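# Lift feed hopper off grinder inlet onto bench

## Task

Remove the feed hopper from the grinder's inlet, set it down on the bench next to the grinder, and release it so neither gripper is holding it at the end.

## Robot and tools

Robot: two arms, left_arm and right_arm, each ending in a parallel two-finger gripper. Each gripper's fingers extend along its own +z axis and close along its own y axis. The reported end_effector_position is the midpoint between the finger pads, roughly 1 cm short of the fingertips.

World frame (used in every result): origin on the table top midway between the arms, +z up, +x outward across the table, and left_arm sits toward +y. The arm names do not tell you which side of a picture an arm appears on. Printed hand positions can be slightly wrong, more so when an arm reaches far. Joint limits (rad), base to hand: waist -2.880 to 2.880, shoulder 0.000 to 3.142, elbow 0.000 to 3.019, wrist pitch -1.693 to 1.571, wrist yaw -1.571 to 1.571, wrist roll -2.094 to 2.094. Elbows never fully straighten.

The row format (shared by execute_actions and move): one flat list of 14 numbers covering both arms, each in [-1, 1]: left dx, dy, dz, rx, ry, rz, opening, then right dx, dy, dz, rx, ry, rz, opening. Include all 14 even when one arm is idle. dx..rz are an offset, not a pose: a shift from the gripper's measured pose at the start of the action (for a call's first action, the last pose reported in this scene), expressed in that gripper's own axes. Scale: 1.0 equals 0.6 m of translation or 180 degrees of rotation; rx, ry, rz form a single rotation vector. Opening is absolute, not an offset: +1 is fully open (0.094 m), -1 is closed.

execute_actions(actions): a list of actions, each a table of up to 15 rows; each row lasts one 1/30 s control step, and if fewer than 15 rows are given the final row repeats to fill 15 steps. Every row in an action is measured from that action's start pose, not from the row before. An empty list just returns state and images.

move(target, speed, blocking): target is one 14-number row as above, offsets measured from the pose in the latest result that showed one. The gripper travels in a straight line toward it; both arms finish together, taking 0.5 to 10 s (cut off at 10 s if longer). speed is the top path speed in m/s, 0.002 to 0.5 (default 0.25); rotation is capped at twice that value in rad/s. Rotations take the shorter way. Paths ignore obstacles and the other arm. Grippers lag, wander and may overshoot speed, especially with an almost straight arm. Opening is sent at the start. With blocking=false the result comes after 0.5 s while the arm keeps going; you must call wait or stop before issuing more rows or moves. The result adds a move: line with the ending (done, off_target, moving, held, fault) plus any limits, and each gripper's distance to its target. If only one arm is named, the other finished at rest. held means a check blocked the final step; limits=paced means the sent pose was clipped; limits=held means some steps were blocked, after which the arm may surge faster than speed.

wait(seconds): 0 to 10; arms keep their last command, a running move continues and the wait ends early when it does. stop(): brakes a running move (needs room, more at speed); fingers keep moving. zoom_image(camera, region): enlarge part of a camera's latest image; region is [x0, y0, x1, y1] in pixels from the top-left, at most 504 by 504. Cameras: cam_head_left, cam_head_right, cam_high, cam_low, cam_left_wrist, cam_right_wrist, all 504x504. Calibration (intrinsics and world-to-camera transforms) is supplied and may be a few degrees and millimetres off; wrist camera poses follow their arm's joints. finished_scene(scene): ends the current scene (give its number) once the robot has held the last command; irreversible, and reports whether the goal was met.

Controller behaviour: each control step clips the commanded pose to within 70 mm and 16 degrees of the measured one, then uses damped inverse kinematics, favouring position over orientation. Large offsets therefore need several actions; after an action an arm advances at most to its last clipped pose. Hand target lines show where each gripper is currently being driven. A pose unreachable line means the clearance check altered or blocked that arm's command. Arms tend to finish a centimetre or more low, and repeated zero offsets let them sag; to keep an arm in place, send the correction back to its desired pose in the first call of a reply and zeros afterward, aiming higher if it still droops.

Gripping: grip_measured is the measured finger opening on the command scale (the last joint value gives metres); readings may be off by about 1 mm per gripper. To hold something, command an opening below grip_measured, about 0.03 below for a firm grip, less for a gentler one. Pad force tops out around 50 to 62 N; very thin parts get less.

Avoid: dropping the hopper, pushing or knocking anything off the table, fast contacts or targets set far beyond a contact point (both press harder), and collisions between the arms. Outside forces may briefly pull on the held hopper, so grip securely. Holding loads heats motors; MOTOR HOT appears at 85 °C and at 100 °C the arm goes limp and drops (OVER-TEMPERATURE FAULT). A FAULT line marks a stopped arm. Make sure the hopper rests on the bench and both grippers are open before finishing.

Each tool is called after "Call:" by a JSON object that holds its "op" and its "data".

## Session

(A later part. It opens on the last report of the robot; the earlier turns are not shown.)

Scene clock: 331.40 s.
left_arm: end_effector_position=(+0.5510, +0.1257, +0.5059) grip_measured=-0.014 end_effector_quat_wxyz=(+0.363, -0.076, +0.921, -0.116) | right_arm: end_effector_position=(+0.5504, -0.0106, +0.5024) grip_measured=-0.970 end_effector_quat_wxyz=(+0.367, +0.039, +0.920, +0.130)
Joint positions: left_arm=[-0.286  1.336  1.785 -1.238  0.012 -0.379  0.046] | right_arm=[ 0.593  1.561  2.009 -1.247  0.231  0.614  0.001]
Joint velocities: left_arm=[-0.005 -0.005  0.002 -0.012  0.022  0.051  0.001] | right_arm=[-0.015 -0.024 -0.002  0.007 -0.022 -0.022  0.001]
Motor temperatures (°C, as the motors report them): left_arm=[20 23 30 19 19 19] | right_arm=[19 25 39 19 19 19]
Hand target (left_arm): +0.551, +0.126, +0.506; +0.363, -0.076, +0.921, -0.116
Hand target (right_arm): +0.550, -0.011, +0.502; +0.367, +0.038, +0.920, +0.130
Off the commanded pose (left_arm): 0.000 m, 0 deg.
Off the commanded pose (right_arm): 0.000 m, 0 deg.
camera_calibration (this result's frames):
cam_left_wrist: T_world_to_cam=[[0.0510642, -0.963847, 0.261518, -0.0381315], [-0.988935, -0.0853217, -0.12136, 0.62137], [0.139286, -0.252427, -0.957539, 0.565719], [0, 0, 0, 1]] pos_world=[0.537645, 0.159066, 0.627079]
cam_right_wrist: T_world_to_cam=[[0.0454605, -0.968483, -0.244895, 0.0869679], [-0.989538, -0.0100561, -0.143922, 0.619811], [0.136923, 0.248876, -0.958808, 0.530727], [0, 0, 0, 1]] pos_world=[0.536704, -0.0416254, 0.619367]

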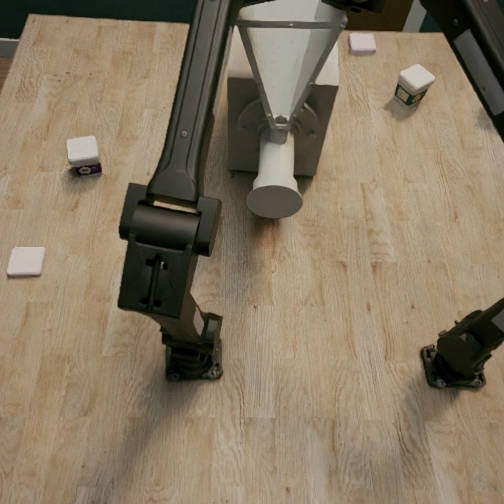

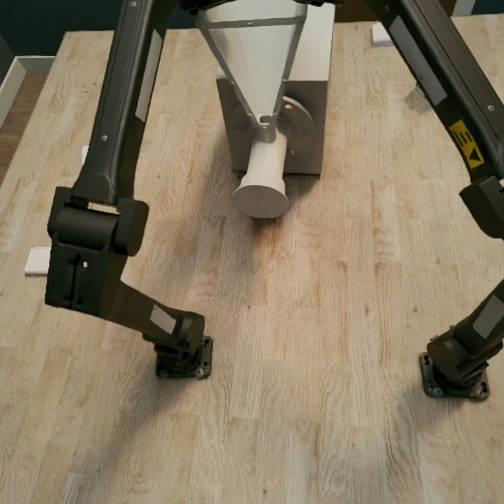

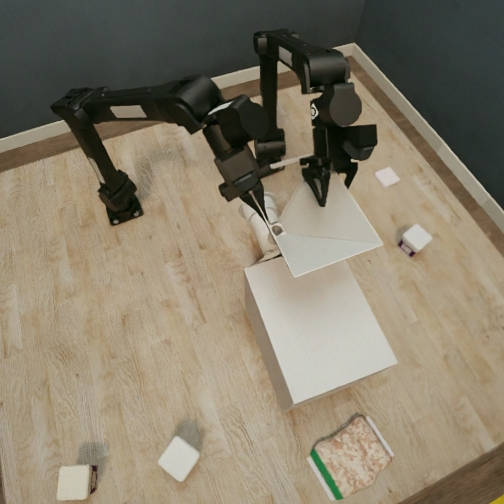

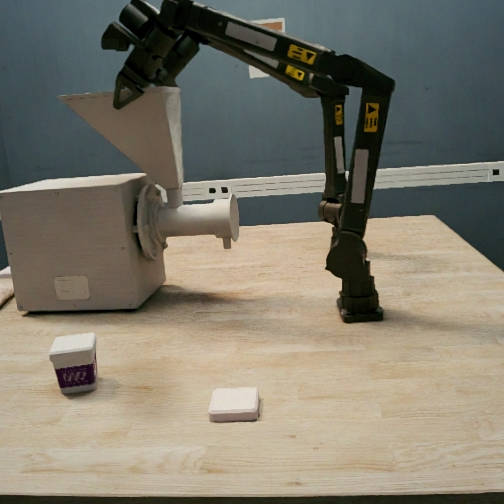

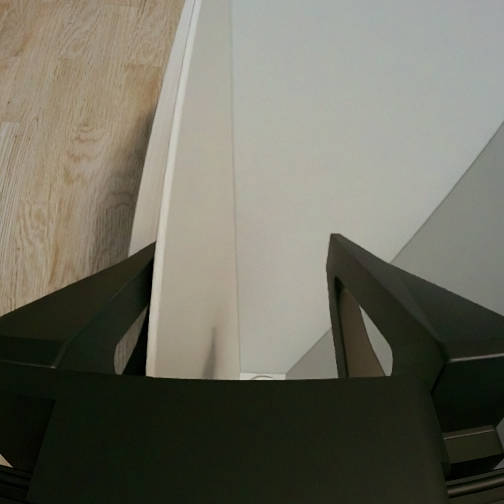

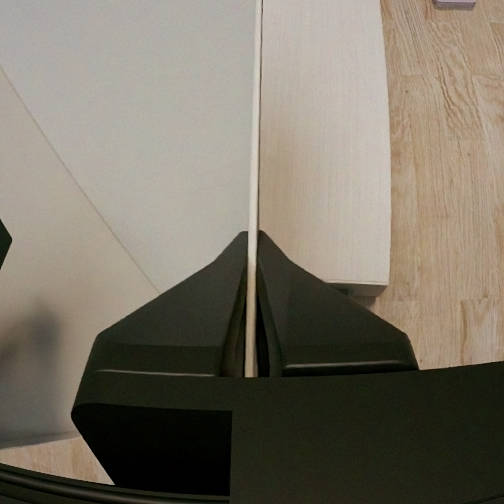

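Call:
{"op": "zoom_image", "data": {"camera": "cam_high", "region": [180, 100, 420, 340]}}

Call:
{"op": "zoom_image", "data": {"camera": "cam_low", "region": [30, 20, 270, 260]}}

Region (180, 100, 420, 340) of cam_high's 504x504 image, scaled by 2.100, with more detail than that image has.

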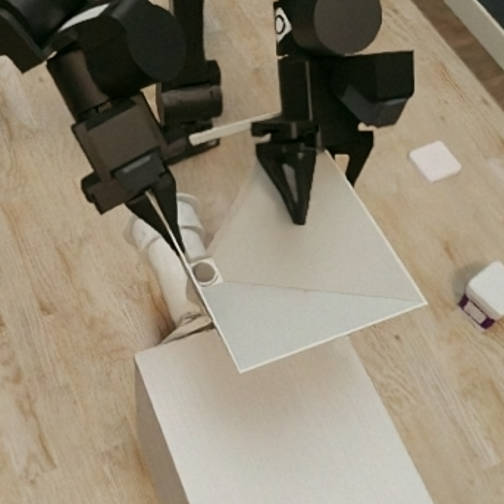

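Region (30, 20, 270, 260) of cam_low's 504x504 image, scaled by 2.100, with more detail than that image has.

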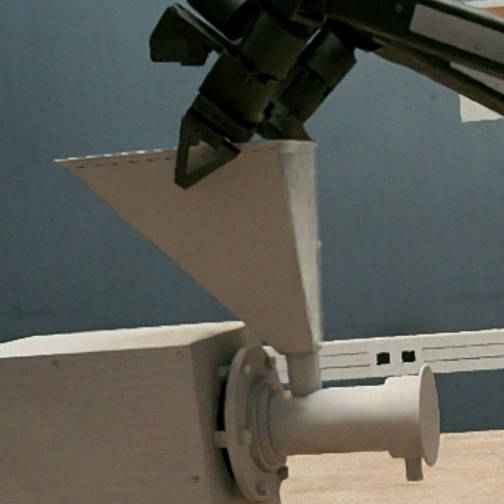

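Call:
{"op": "execute_actions", "data": {"actions": [[[0,0.03,0,0,0,0,-1, 0,0,0,0,0,0,-1]],[[0,0.02,0,0,0,0,-1, 0,0,0,0,0,0,-1]]]}}

Scene clock: 388.40 s.
left_arm: end_effector_position=(+0.5515, +0.1237, +0.5069) grip_measured=-0.014 end_effector_quat_wxyz=(+0.365, -0.071, +0.919, -0.133) | right_arm: end_effector_position=(+0.5505, -0.0106, +0.5025) grip_measured=-0.970 end_effector_quat_wxyz=(+0.367, +0.040, +0.920, +0.131)
Joint positions: left_arm=[-0.277  1.33   1.774 -1.218  0.052 -0.376  0.046] | right_arm=[ 0.593  1.561  2.009 -1.246  0.231  0.617  0.001]
Joint velocities: left_arm=[ 0.005 -0.005 -0.007 -0.007  0.007  0.037  0.   ] | right_arm=[-0.015 -0.005 -0.002  0.002  0.066 -0.007 -0.   ]
Motor temperatures (°C, as the motors report them): left_arm=[20 23 30 19 19 19] | right_arm=[19 25 39 19 19 19]
Hand target (left_arm): +0.551, +0.136, +0.503; +0.365, -0.073, +0.919, -0.127
Hand target (right_arm): +0.550, -0.011, +0.502; +0.367, +0.039, +0.920, +0.130
Off the commanded pose (left_arm): 0.013 m, 1 deg.
Off the commanded pose (right_arm): 0.000 m, 0 deg.
camera_calibration (this result's frames):
cam_left_wrist: T_world_to_cam=[[0.0287061, -0.956632, 0.28988, -0.0433475], [-0.989312, -0.0686665, -0.128637, 0.623598], [0.142963, -0.283089, -0.948379, 0.563166], [0, 0, 0, 1]] pos_world=[0.537665, 0.160779, 0.626878]
cam_right_wrist: T_world_to_cam=[[0.0430995, -0.968075, -0.246929, 0.0892896], [-0.989584, -0.00738622, -0.143767, 0.619879], [0.137353, 0.250553, -0.95831, 0.530323], [0, 0, 0, 1]] pos_world=[0.536732, -0.0418565, 0.61938]

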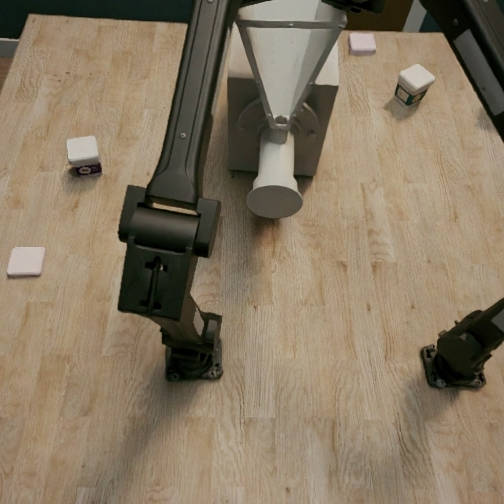

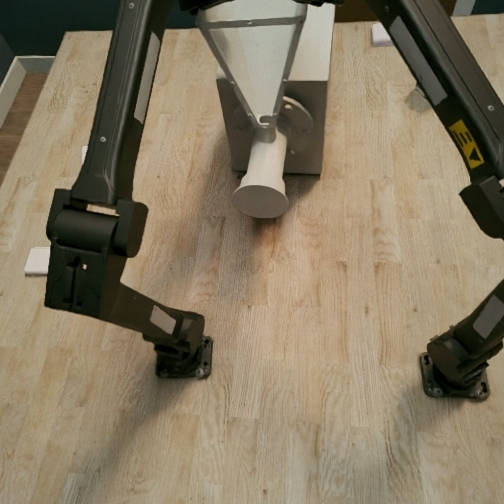

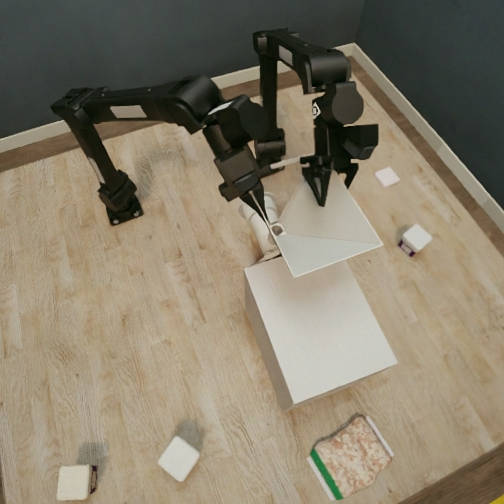

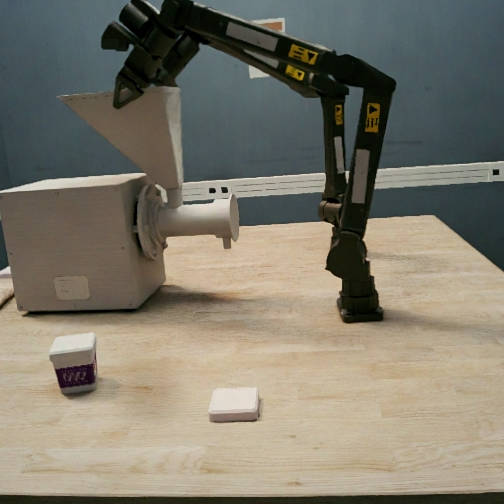

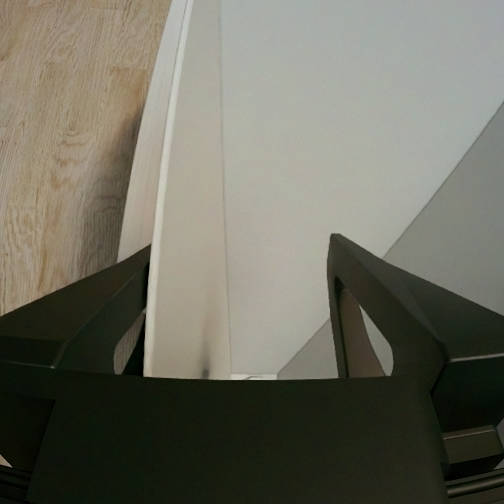

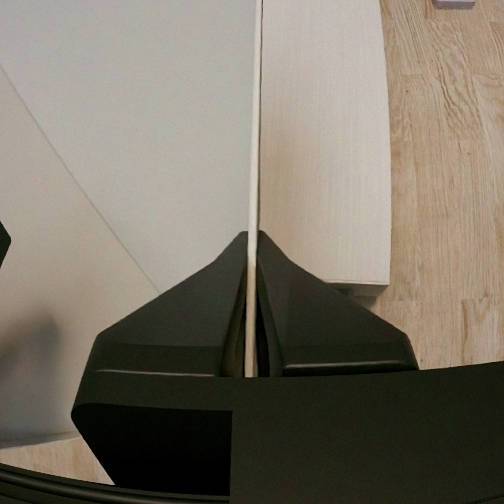

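Call:
{"op": "zoom_image", "data": {"camera": "cam_head_right", "region": [140, 0, 400, 130]}}

Call:
{"op": "zoom_image", "data": {"camera": "cam_high", "region": [230, 120, 390, 260]}}

Call:
{"op": "zoom_image", "data": {"camera": "cam_low", "region": [70, 30, 210, 150]}}

Region (140, 0, 400, 130) of cam_head_right's 504x504 image, scaled by 1.938, with more detail than that image has.

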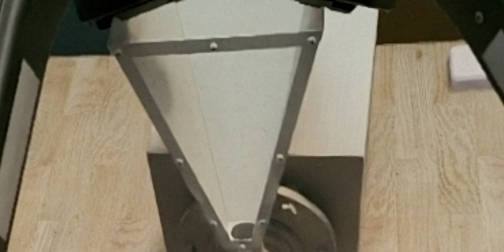

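Region (230, 120, 390, 260) of cam_high's 504x504 image, scaled by 3.150, with more detail than that image has; it fills the top 441 rows of this view, and the rest is white.

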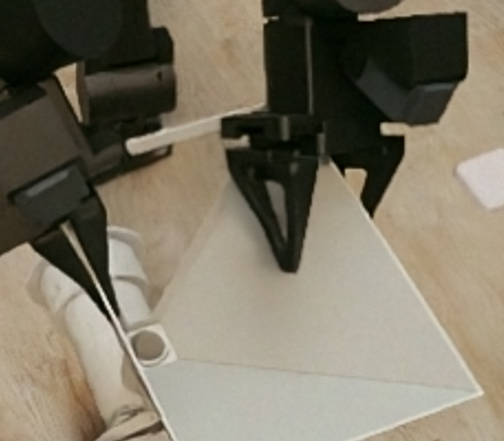

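Region (70, 30, 210, 150) of cam_low's 504x504 image, scaled by 3.600, with more detail than that image has; it fills the top 432 rows of this view, and the rest is white.

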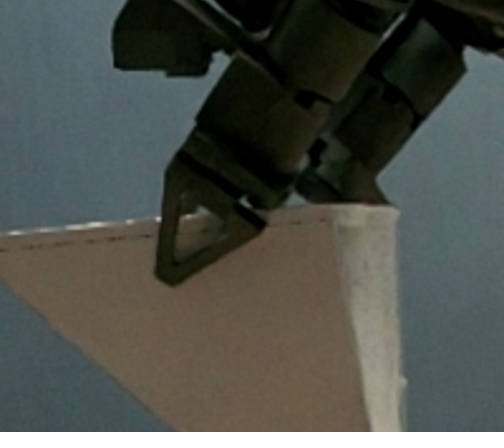

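Call:
{"op": "execute_actions", "data": {"actions": [[[0,0,0,0,0,0,0.4, 0,0,0,0,0,0,-1]],[[0,0.02,-0.03,0,0,0,0.4, 0,0,0,0,0,0,-1]],[[0,0.015,0,0,0,0,0.4, 0,0,0,0,0,0,-1]]]}}

Scene clock: 442.13 s.
left_arm: end_effector_position=(+0.5455, +0.1285, +0.4959) grip_measured=+0.397 end_effector_quat_wxyz=(+0.347, -0.070, +0.925, -0.139) | right_arm: end_effector_position=(+0.5509, -0.0113, +0.5025) grip_measured=-0.970 end_effector_quat_wxyz=(+0.367, +0.043, +0.920, +0.131)
Joint positions: left_arm=[-0.258  1.322  1.752 -1.239  0.086 -0.367  0.066] | right_arm=[ 0.592  1.561  2.009 -1.246  0.232  0.621  0.001]
Joint velocities: left_arm=[-0.005 -0.015 -0.002  0.012 -0.037 -0.022 -0.   ] | right_arm=[-0.005  0.005  0.002 -0.012 -0.11   0.022  0.   ]
Motor temperatures (°C, as the motors report them): left_arm=[20 23 29 19 19 19] | right_arm=[19 25 38 19 19 19]
Hand target (left_arm): +0.546, +0.138, +0.497; +0.351, -0.073, +0.924, -0.134
Hand target (right_arm): +0.551, -0.011, +0.503; +0.367, +0.042, +0.920, +0.131
Off the commanded pose (left_arm): 0.010 m, 1 deg.
Off the commanded pose (right_arm): 0.000 m, 0 deg.
camera_calibration (this result's frames):
cam_left_wrist: T_world_to_cam=[[0.027794, -0.953975, 0.298595, -0.0395448], [-0.994246, -0.0572966, -0.0905089, 0.598887], [0.103452, -0.294361, -0.950079, 0.578836], [0, 0, 0, 1]] pos_world=[0.536659, 0.166976, 0.615952]
cam_right_wrist: T_world_to_cam=[[0.0384468, -0.967538, -0.249784, 0.092659], [-0.989722, -0.00241432, -0.142986, 0.620003], [0.137741, 0.252714, -0.957686, 0.529937], [0, 0, 0, 1]] pos_world=[0.537074, -0.0427746, 0.61931]

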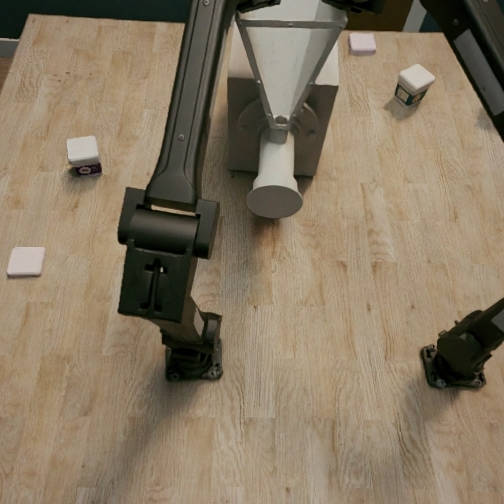

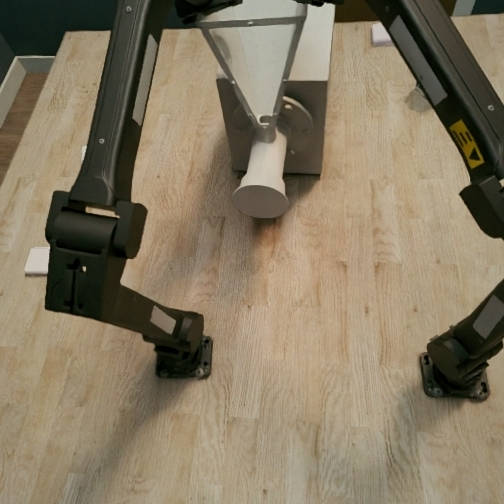

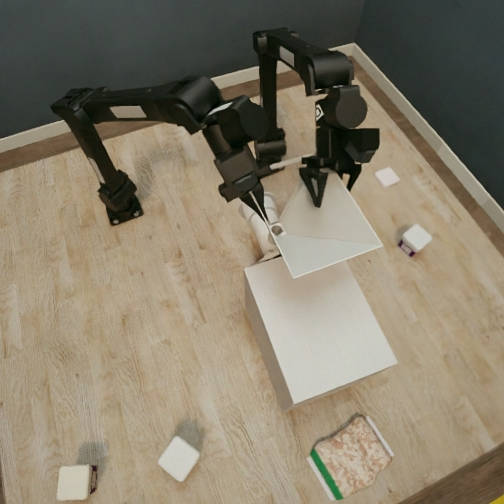

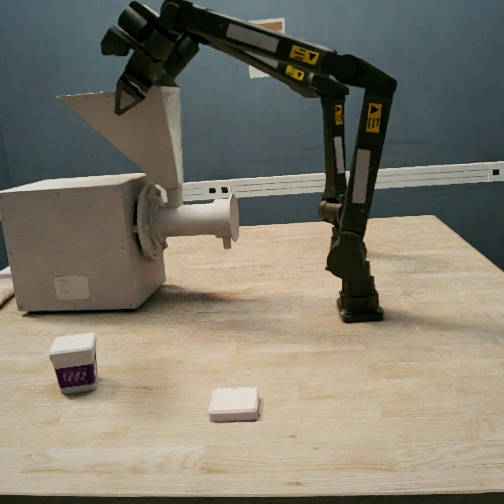

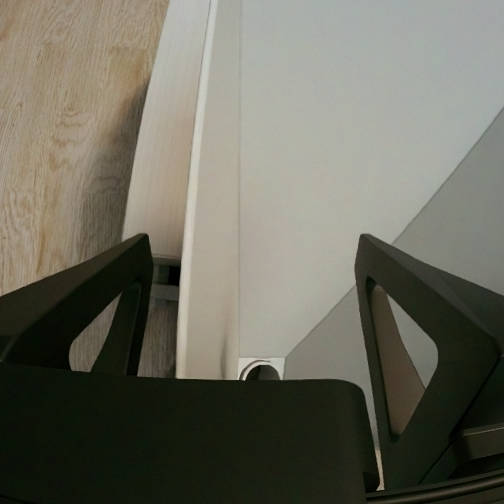

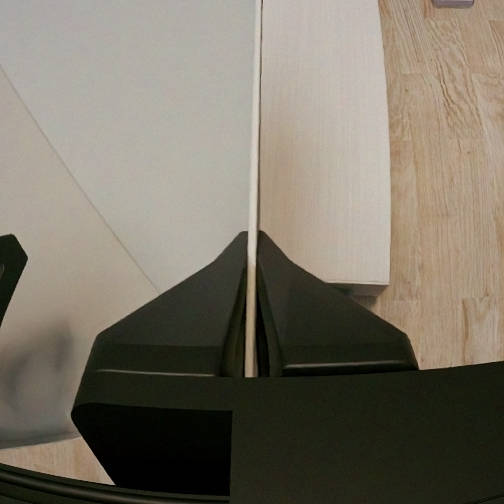

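Call:
{"op": "execute_actions", "data": {"actions": [[[-0.0357,0.0037,-0.0402,-0.0037,-0.03,0.0106,0.4, 0,0,0,0,0,0,-1]]]}}

Call:
{"op": "zoom_image", "data": {"camera": "cam_low", "region": [30, 20, 270, 260]}}

Call:
{"op": "zoom_image", "data": {"camera": "cam_high", "region": [180, 100, 420, 340]}}

Scene clock: 467.97 s.
left_arm: end_effector_position=(+0.5484, +0.1316, +0.5016) grip_measured=+0.398 end_effector_quat_wxyz=(+0.362, -0.067, +0.921, -0.129) | right_arm: end_effector_position=(+0.5508, -0.0112, +0.5025) grip_measured=-0.970 end_effector_quat_wxyz=(+0.366, +0.043, +0.920, +0.131)
Joint positions: left_arm=[-0.26   1.318  1.752 -1.218  0.061 -0.354  0.066] | right_arm=[ 0.592  1.561  2.009 -1.246  0.231  0.622  0.001]
Joint velocities: left_arm=[ 0.005 -0.005  0.007  0.007  0.022  0.022 -0.   ] | right_arm=[-0.015 -0.015 -0.012  0.007 -0.007 -0.007  0.001]
Motor temperatures (°C, as the motors report them): left_arm=[20 23 29 19 19 19] | right_arm=[19 25 38 19 19 19]
Hand target (left_arm): +0.545, +0.140, +0.525; +0.392, -0.063, +0.910, -0.124
Hand target (right_arm): +0.551, -0.011, +0.503; +0.367, +0.043, +0.920, +0.131
Off the commanded pose (left_arm): 0.026 m, 4 deg.
Off the commanded pose (right_arm): 0.000 m, 0 deg.
camera_calibration (this result's frames):
cam_left_wrist: T_world_to_cam=[[0.0250596, -0.959905, 0.279203, -0.0263615], [-0.990471, -0.0616747, -0.12314, 0.617388], [0.135423, -0.273456, -0.952304, 0.565747], [0, 0, 0, 1]] pos_world=[0.535551, 0.16748, 0.622149]
cam_right_wrist: T_world_to_cam=[[0.0378326, -0.967306, -0.250773, 0.0935513], [-0.98978, -0.00174463, -0.142593, 0.619815], [0.137493, 0.253605, -0.957486, 0.529962], [0, 0, 0, 1]] pos_world=[0.537075, -0.0428268, 0.619273]

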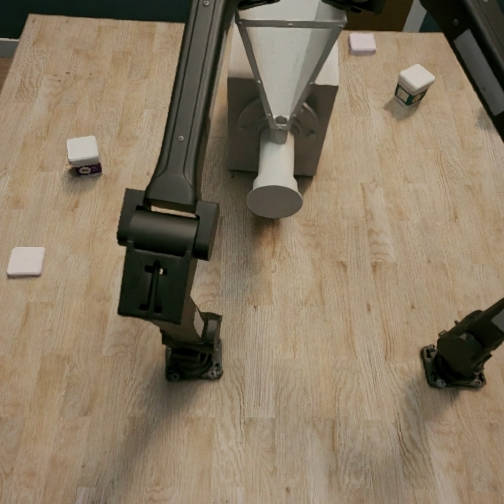

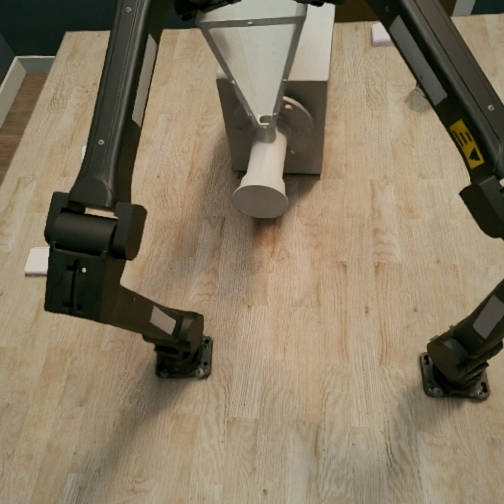

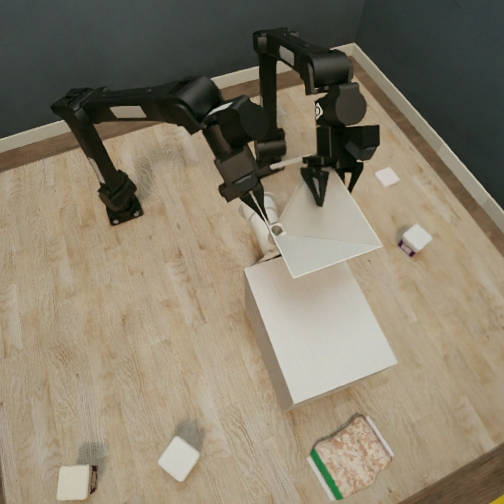

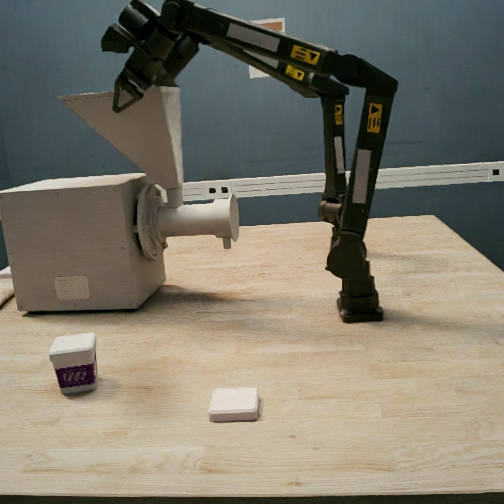

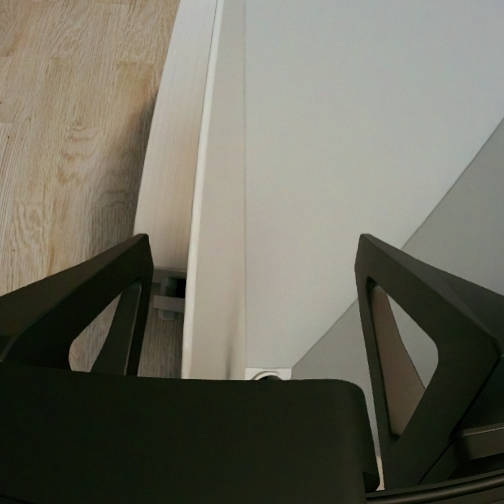

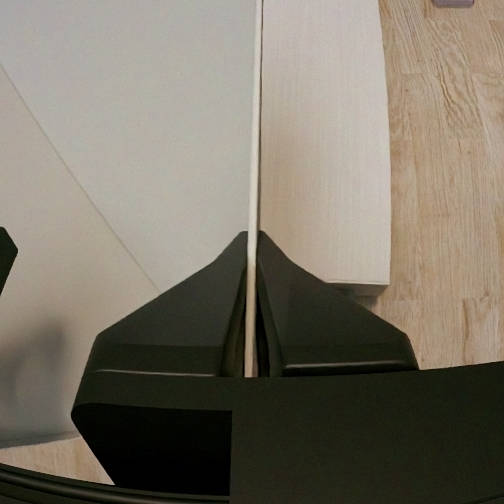

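Region (30, 20, 270, 260) of cam_low's 504x504 image, scaled by 2.100, with more detail than that image has.

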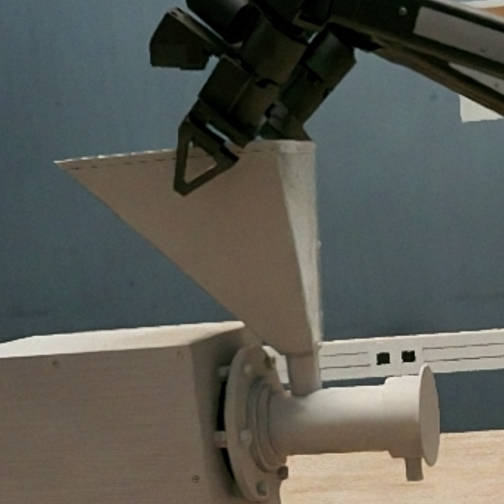

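Region (180, 100, 420, 340) of cam_high's 504x504 image, scaled by 2.100, with more detail than that image has.

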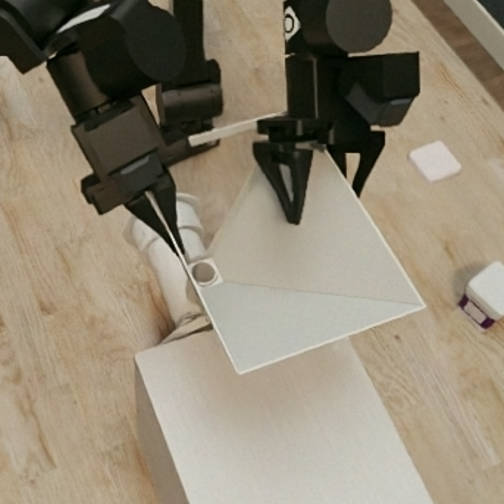

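Call:
{"op": "execute_actions", "data": {"actions": [[[-0.0578,-0.0082,-0.0615,0,-0.03,0.005,0.4, 0,0,0,0,0,0,-1]]]}}

Call:
{"op": "zoom_image", "data": {"camera": "cam_low", "region": [30, 20, 270, 260]}}

Scene clock: 478.47 s.
left_arm: end_effector_position=(+0.5491, +0.1350, +0.5255) grip_measured=+0.398 end_effector_quat_wxyz=(+0.385, -0.068, +0.912, -0.124) | right_arm: end_effector_position=(+0.5510, -0.0114, +0.5025) grip_measured=-0.970 end_effector_quat_wxyz=(+0.366, +0.043, +0.920, +0.131)
Joint positions: left_arm=[-0.26   1.318  1.799 -1.219  0.04  -0.349  0.066] | right_arm=[ 0.592  1.561  2.009 -1.246  0.231  0.622  0.001]
Joint velocities: left_arm=[-0.005  0.005  0.002 -0.007  0.066  0.022 -0.001] | right_arm=[-0.005  0.005 -0.002 -0.007 -0.022 -0.022 -0.   ]
Motor temperatures (°C, as the motors report them): left_arm=[20 23 30 19 19 19] | right_arm=[19 25 38 19 19 19]
Hand target (left_arm): +0.547, +0.141, +0.551; +0.407, -0.066, +0.903, -0.123
Hand target (right_arm): +0.551, -0.011, +0.502; +0.366, +0.043, +0.920, +0.131
Off the commanded pose (left_arm): 0.027 m, 3 deg.
Off the commanded pose (right_arm): 0.000 m, 0 deg.
camera_calibration (this result's frames):
cam_left_wrist: T_world_to_cam=[[0.0233935, -0.96224, 0.271195, -0.0243265], [-0.982648, -0.0720589, -0.170911, 0.643414], [0.184, -0.262491, -0.947229, 0.558462], [0, 0, 0, 1]] pos_world=[0.530062, 0.169547, 0.645555]
cam_right_wrist: T_world_to_cam=[[0.0374636, -0.967321, -0.250773, 0.0935619], [-0.989781, -0.00136705, -0.142593, 0.619939], [0.13759, 0.253552, -0.957486, 0.529941], [0, 0, 0, 1]] pos_world=[0.537184, -0.0430159, 0.619273]

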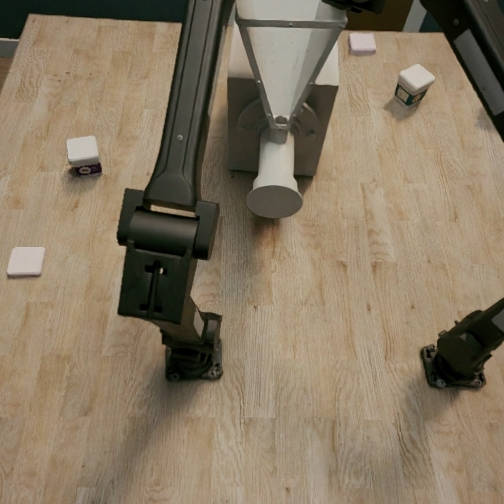

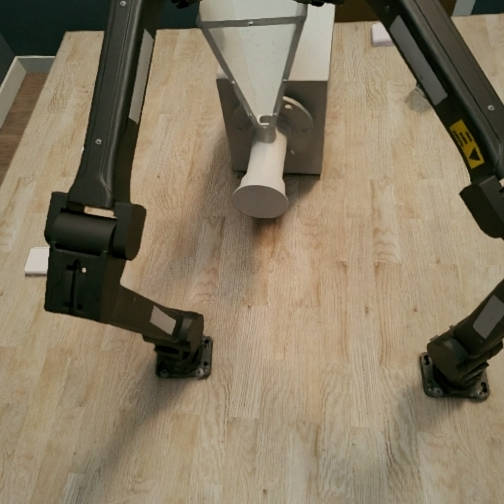

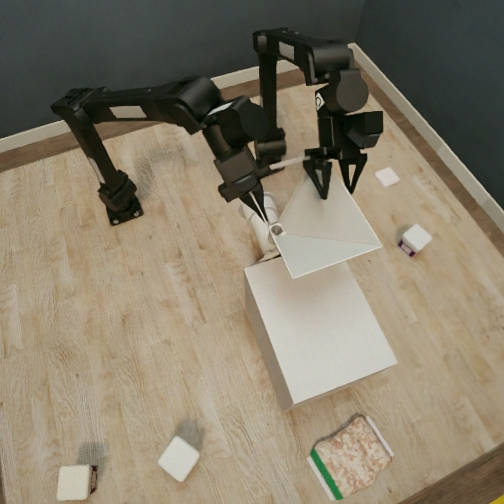

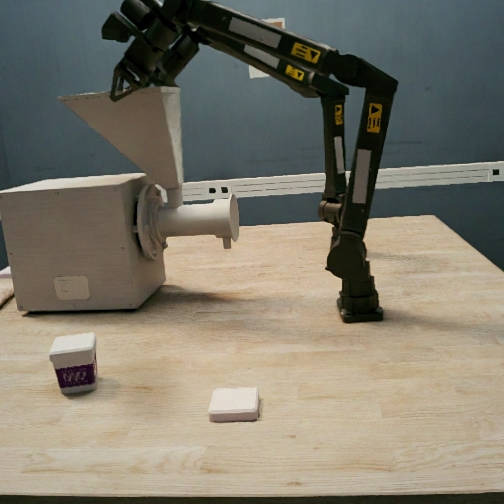

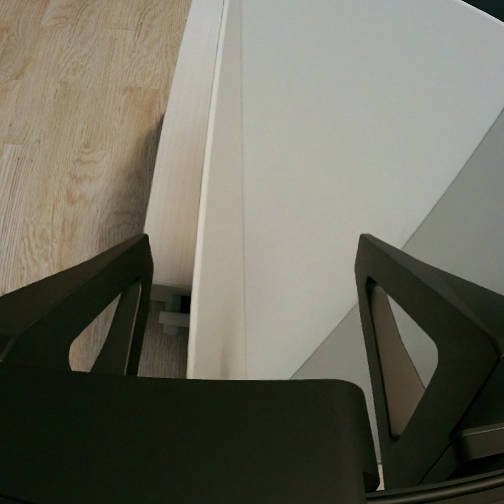

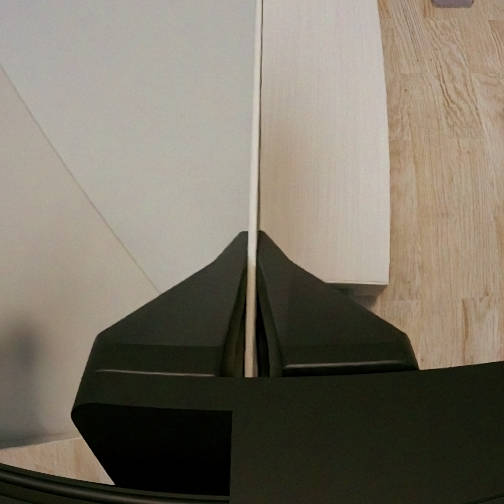

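Region (30, 20, 270, 260) of cam_low's 504x504 image, scaled by 2.100, with more detail than that image has.

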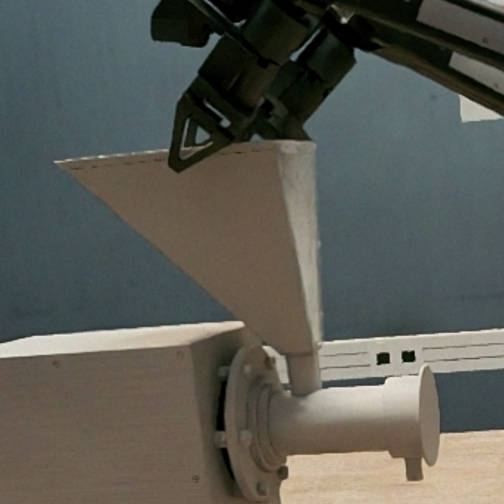

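Call:
{"op": "execute_actions", "data": {"actions": [[[0.0042,0.0367,0.0053,0,-0.008,0,0.4, 0,0,0,0,0,0,-1]]]}}

Call:
{"op": "zoom_image", "data": {"camera": "cam_low", "region": [30, 20, 270, 260]}}

Scene clock: 489.47 s.
left_arm: end_effector_position=(+0.5496, +0.1507, +0.5100) grip_measured=+0.398 end_effector_quat_wxyz=(+0.387, -0.073, +0.911, -0.124) | right_arm: end_effector_position=(+0.5511, -0.0122, +0.5021) grip_measured=-0.970 end_effector_quat_wxyz=(+0.366, +0.045, +0.920, +0.131)
Joint positions: left_arm=[-0.221  1.292  1.729 -1.173  0.064 -0.332  0.066] | right_arm=[ 0.59   1.561  2.008 -1.248  0.232  0.625  0.001]
Joint velocities: left_arm=[-0.015 -0.005  0.002  0.007 -0.11   0.007 -0.   ] | right_arm=[ 0.005  0.005  0.017 -0.012 -0.037  0.037 -0.   ]
Motor temperatures (°C, as the motors report them): left_arm=[20 23 31 19 19 19] | right_arm=[19 25 38 19 19 19]
Hand target (left_arm): +0.549, +0.155, +0.515; +0.397, -0.069, +0.907, -0.123
Hand target (right_arm): +0.551, -0.012, +0.502; +0.366, +0.044, +0.920, +0.131
Off the commanded pose (left_arm): 0.007 m, 1 deg.
Off the commanded pose (right_arm): 0.001 m, 0 deg.
camera_calibration (this result's frames):
cam_left_wrist: T_world_to_cam=[[0.0318101, -0.960831, 0.275303, -0.0119369], [-0.981486, -0.0820788, -0.173055, 0.644403], [0.188874, -0.264701, -0.945653, 0.544676], [0, 0, 0, 1]] pos_world=[0.529978, 0.185599, 0.629879]
cam_right_wrist: T_world_to_cam=[[0.033808, -0.967313, -0.251322, 0.0949647], [-0.990056, 0.0019436, -0.140664, 0.61927], [0.136554, 0.253579, -0.957628, 0.530339], [0, 0, 0, 1]] pos_world=[0.537481, -0.0438257, 0.618843]

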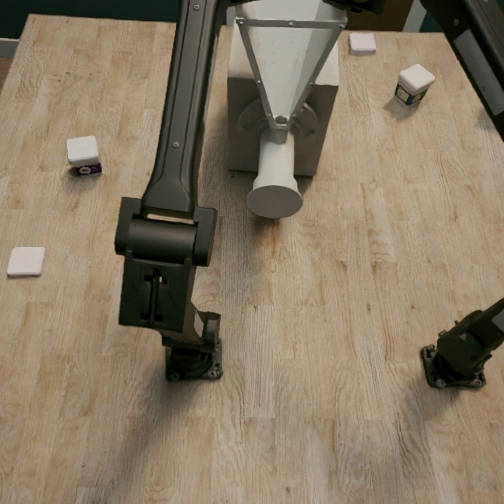

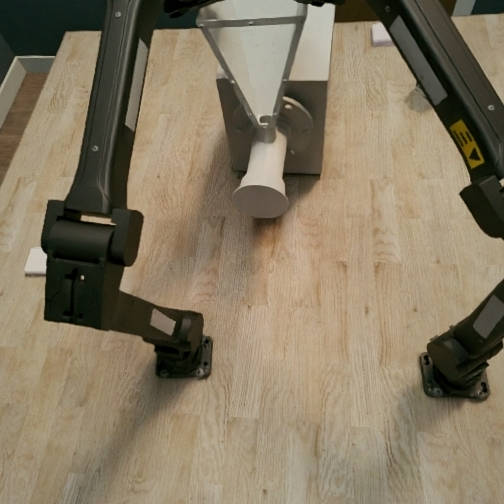

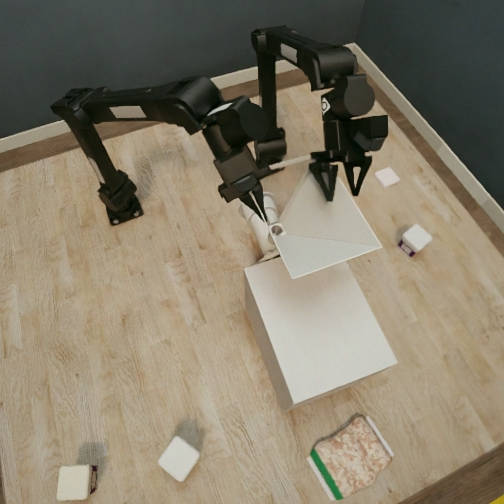

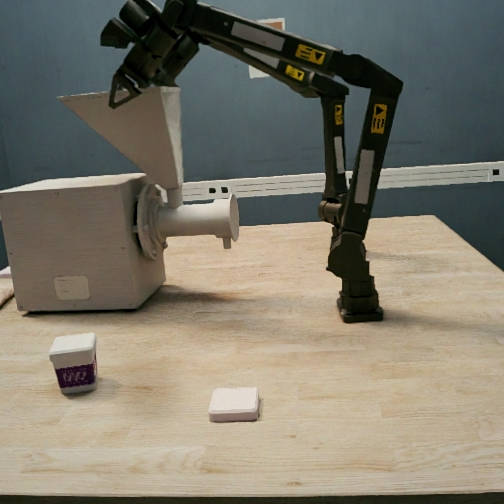

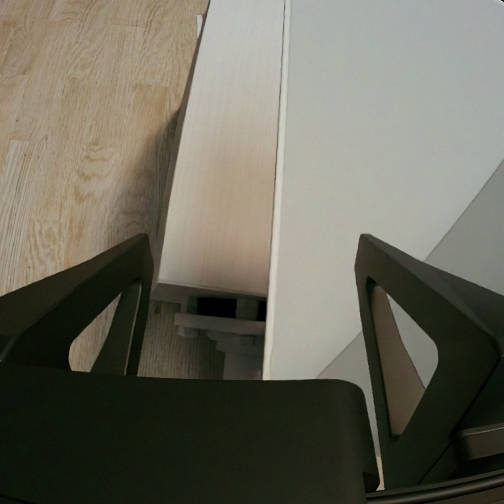

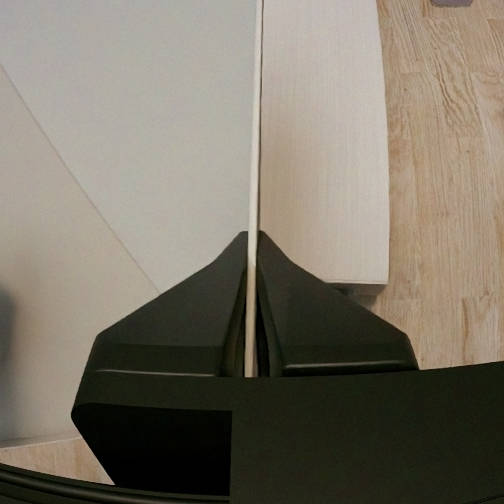

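Region (30, 20, 270, 260) of cam_low's 504x504 image, scaled by 2.100, with more detail than that image has.

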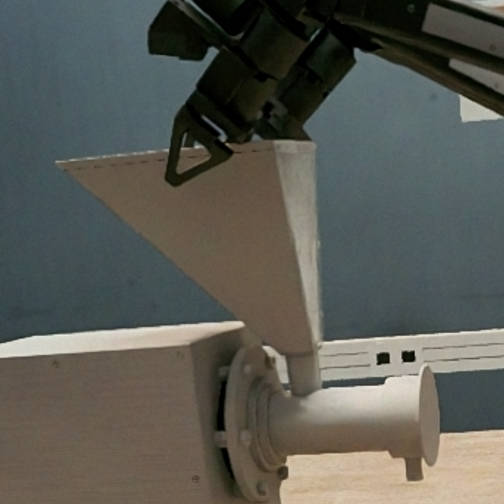

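Call:
{"op": "execute_actions", "data": {"actions": [[[0,0,0,0,0,0,-0.4, 0,0,0,0,0,0,-1]],[[0,0,0,0,0,0,-1, 0,0,0,0,0,0,-1]],[[0,0,0,0,0,0,-1, 0,0,0,0,0,0,-1]]]}}

Scene clock: 494.77 s.
left_arm: end_effector_position=(+0.5481, +0.1439, +0.5125) grip_measured=-0.967 end_effector_quat_wxyz=(+0.386, -0.068, +0.909, -0.139) | right_arm: end_effector_position=(+0.5522, -0.0135, +0.5015) grip_measured=-0.971 end_effector_quat_wxyz=(+0.364, +0.045, +0.921, +0.133)
Joint positions: left_arm=[-0.226  1.289  1.729 -1.168  0.092 -0.339  0.002] | right_arm=[ 0.585  1.561  2.008 -1.247  0.223  0.623  0.001]
Joint velocities: left_arm=[ 0.005 -0.005 -0.002 -0.017 -0.022 -0.051  0.   ] | right_arm=[ 0.005  0.005  0.002  0.007 -0.051  0.022 -0.   ]
Motor temperatures (°C, as the motors report them): left_arm=[20 23 31 19 19 19] | right_arm=[19 25 38 19 19 19]
Hand target (left_arm): +0.548, +0.145, +0.512; +0.387, -0.068, +0.910, -0.135
Hand target (right_arm): +0.552, -0.013, +0.502; +0.365, +0.045, +0.921, +0.133
Off the commanded pose (left_arm): 0.001 m, 0 deg.
Off the commanded pose (right_arm): 0.001 m, 0 deg.
camera_calibration (this result's frames):
cam_left_wrist: T_world_to_cam=[[0.0107874, -0.954254, 0.298804, -0.0205931], [-0.982404, -0.0658344, -0.174781, 0.641794], [0.186457, -0.291661, -0.938173, 0.546863], [0, 0, 0, 1]] pos_world=[0.528757, 0.182099, 0.631378]
cam_right_wrist: T_world_to_cam=[[0.0352357, -0.966206, -0.255352, 0.0948269], [-0.990532, 0.000158699, -0.137283, 0.61883], [0.132684, 0.257772, -0.957052, 0.531918], [0, 0, 0, 1]] pos_world=[0.539053, -0.0455894, 0.618242]

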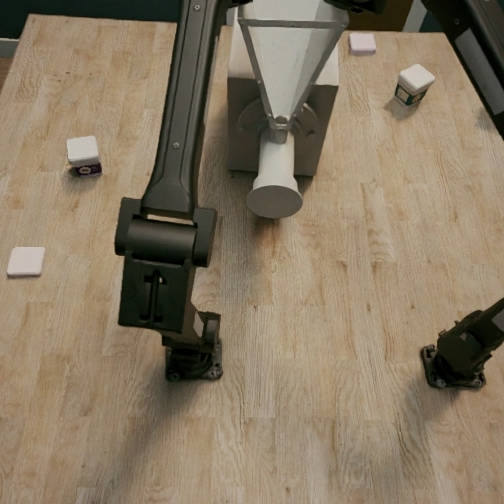

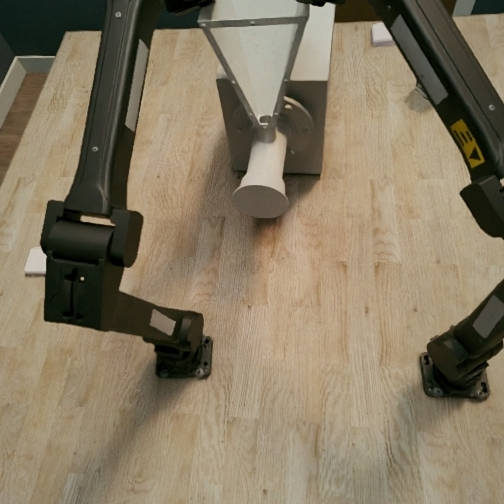

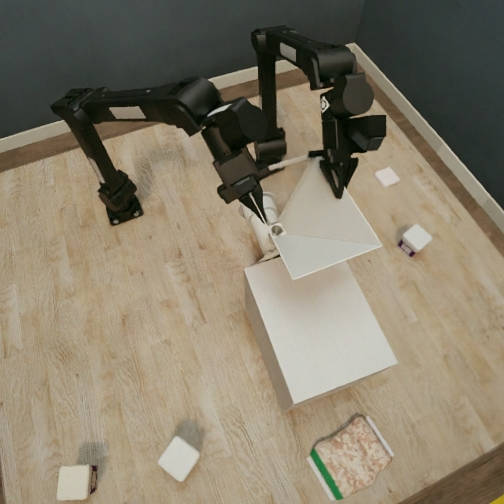

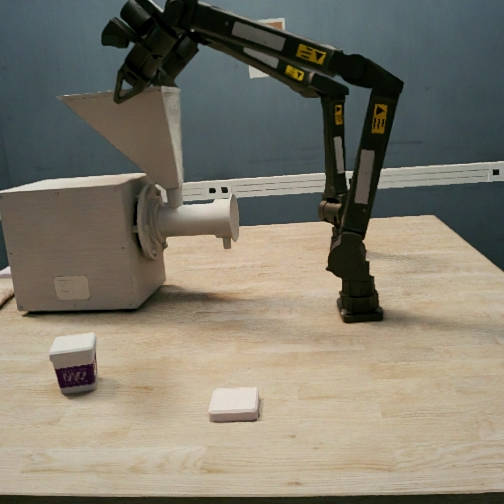

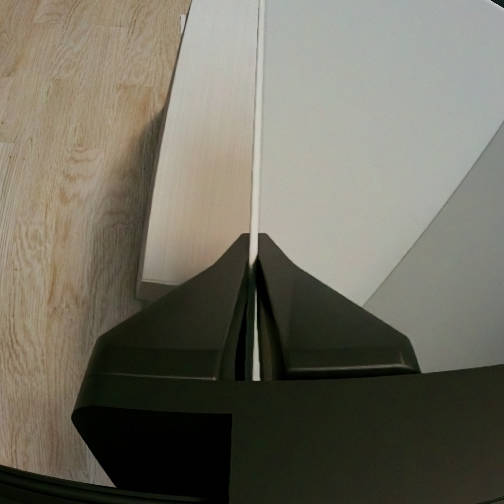

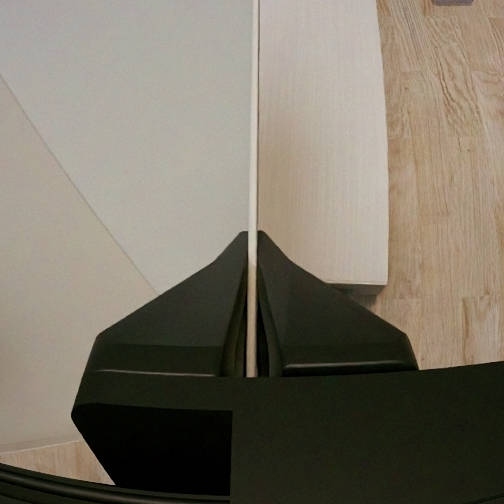

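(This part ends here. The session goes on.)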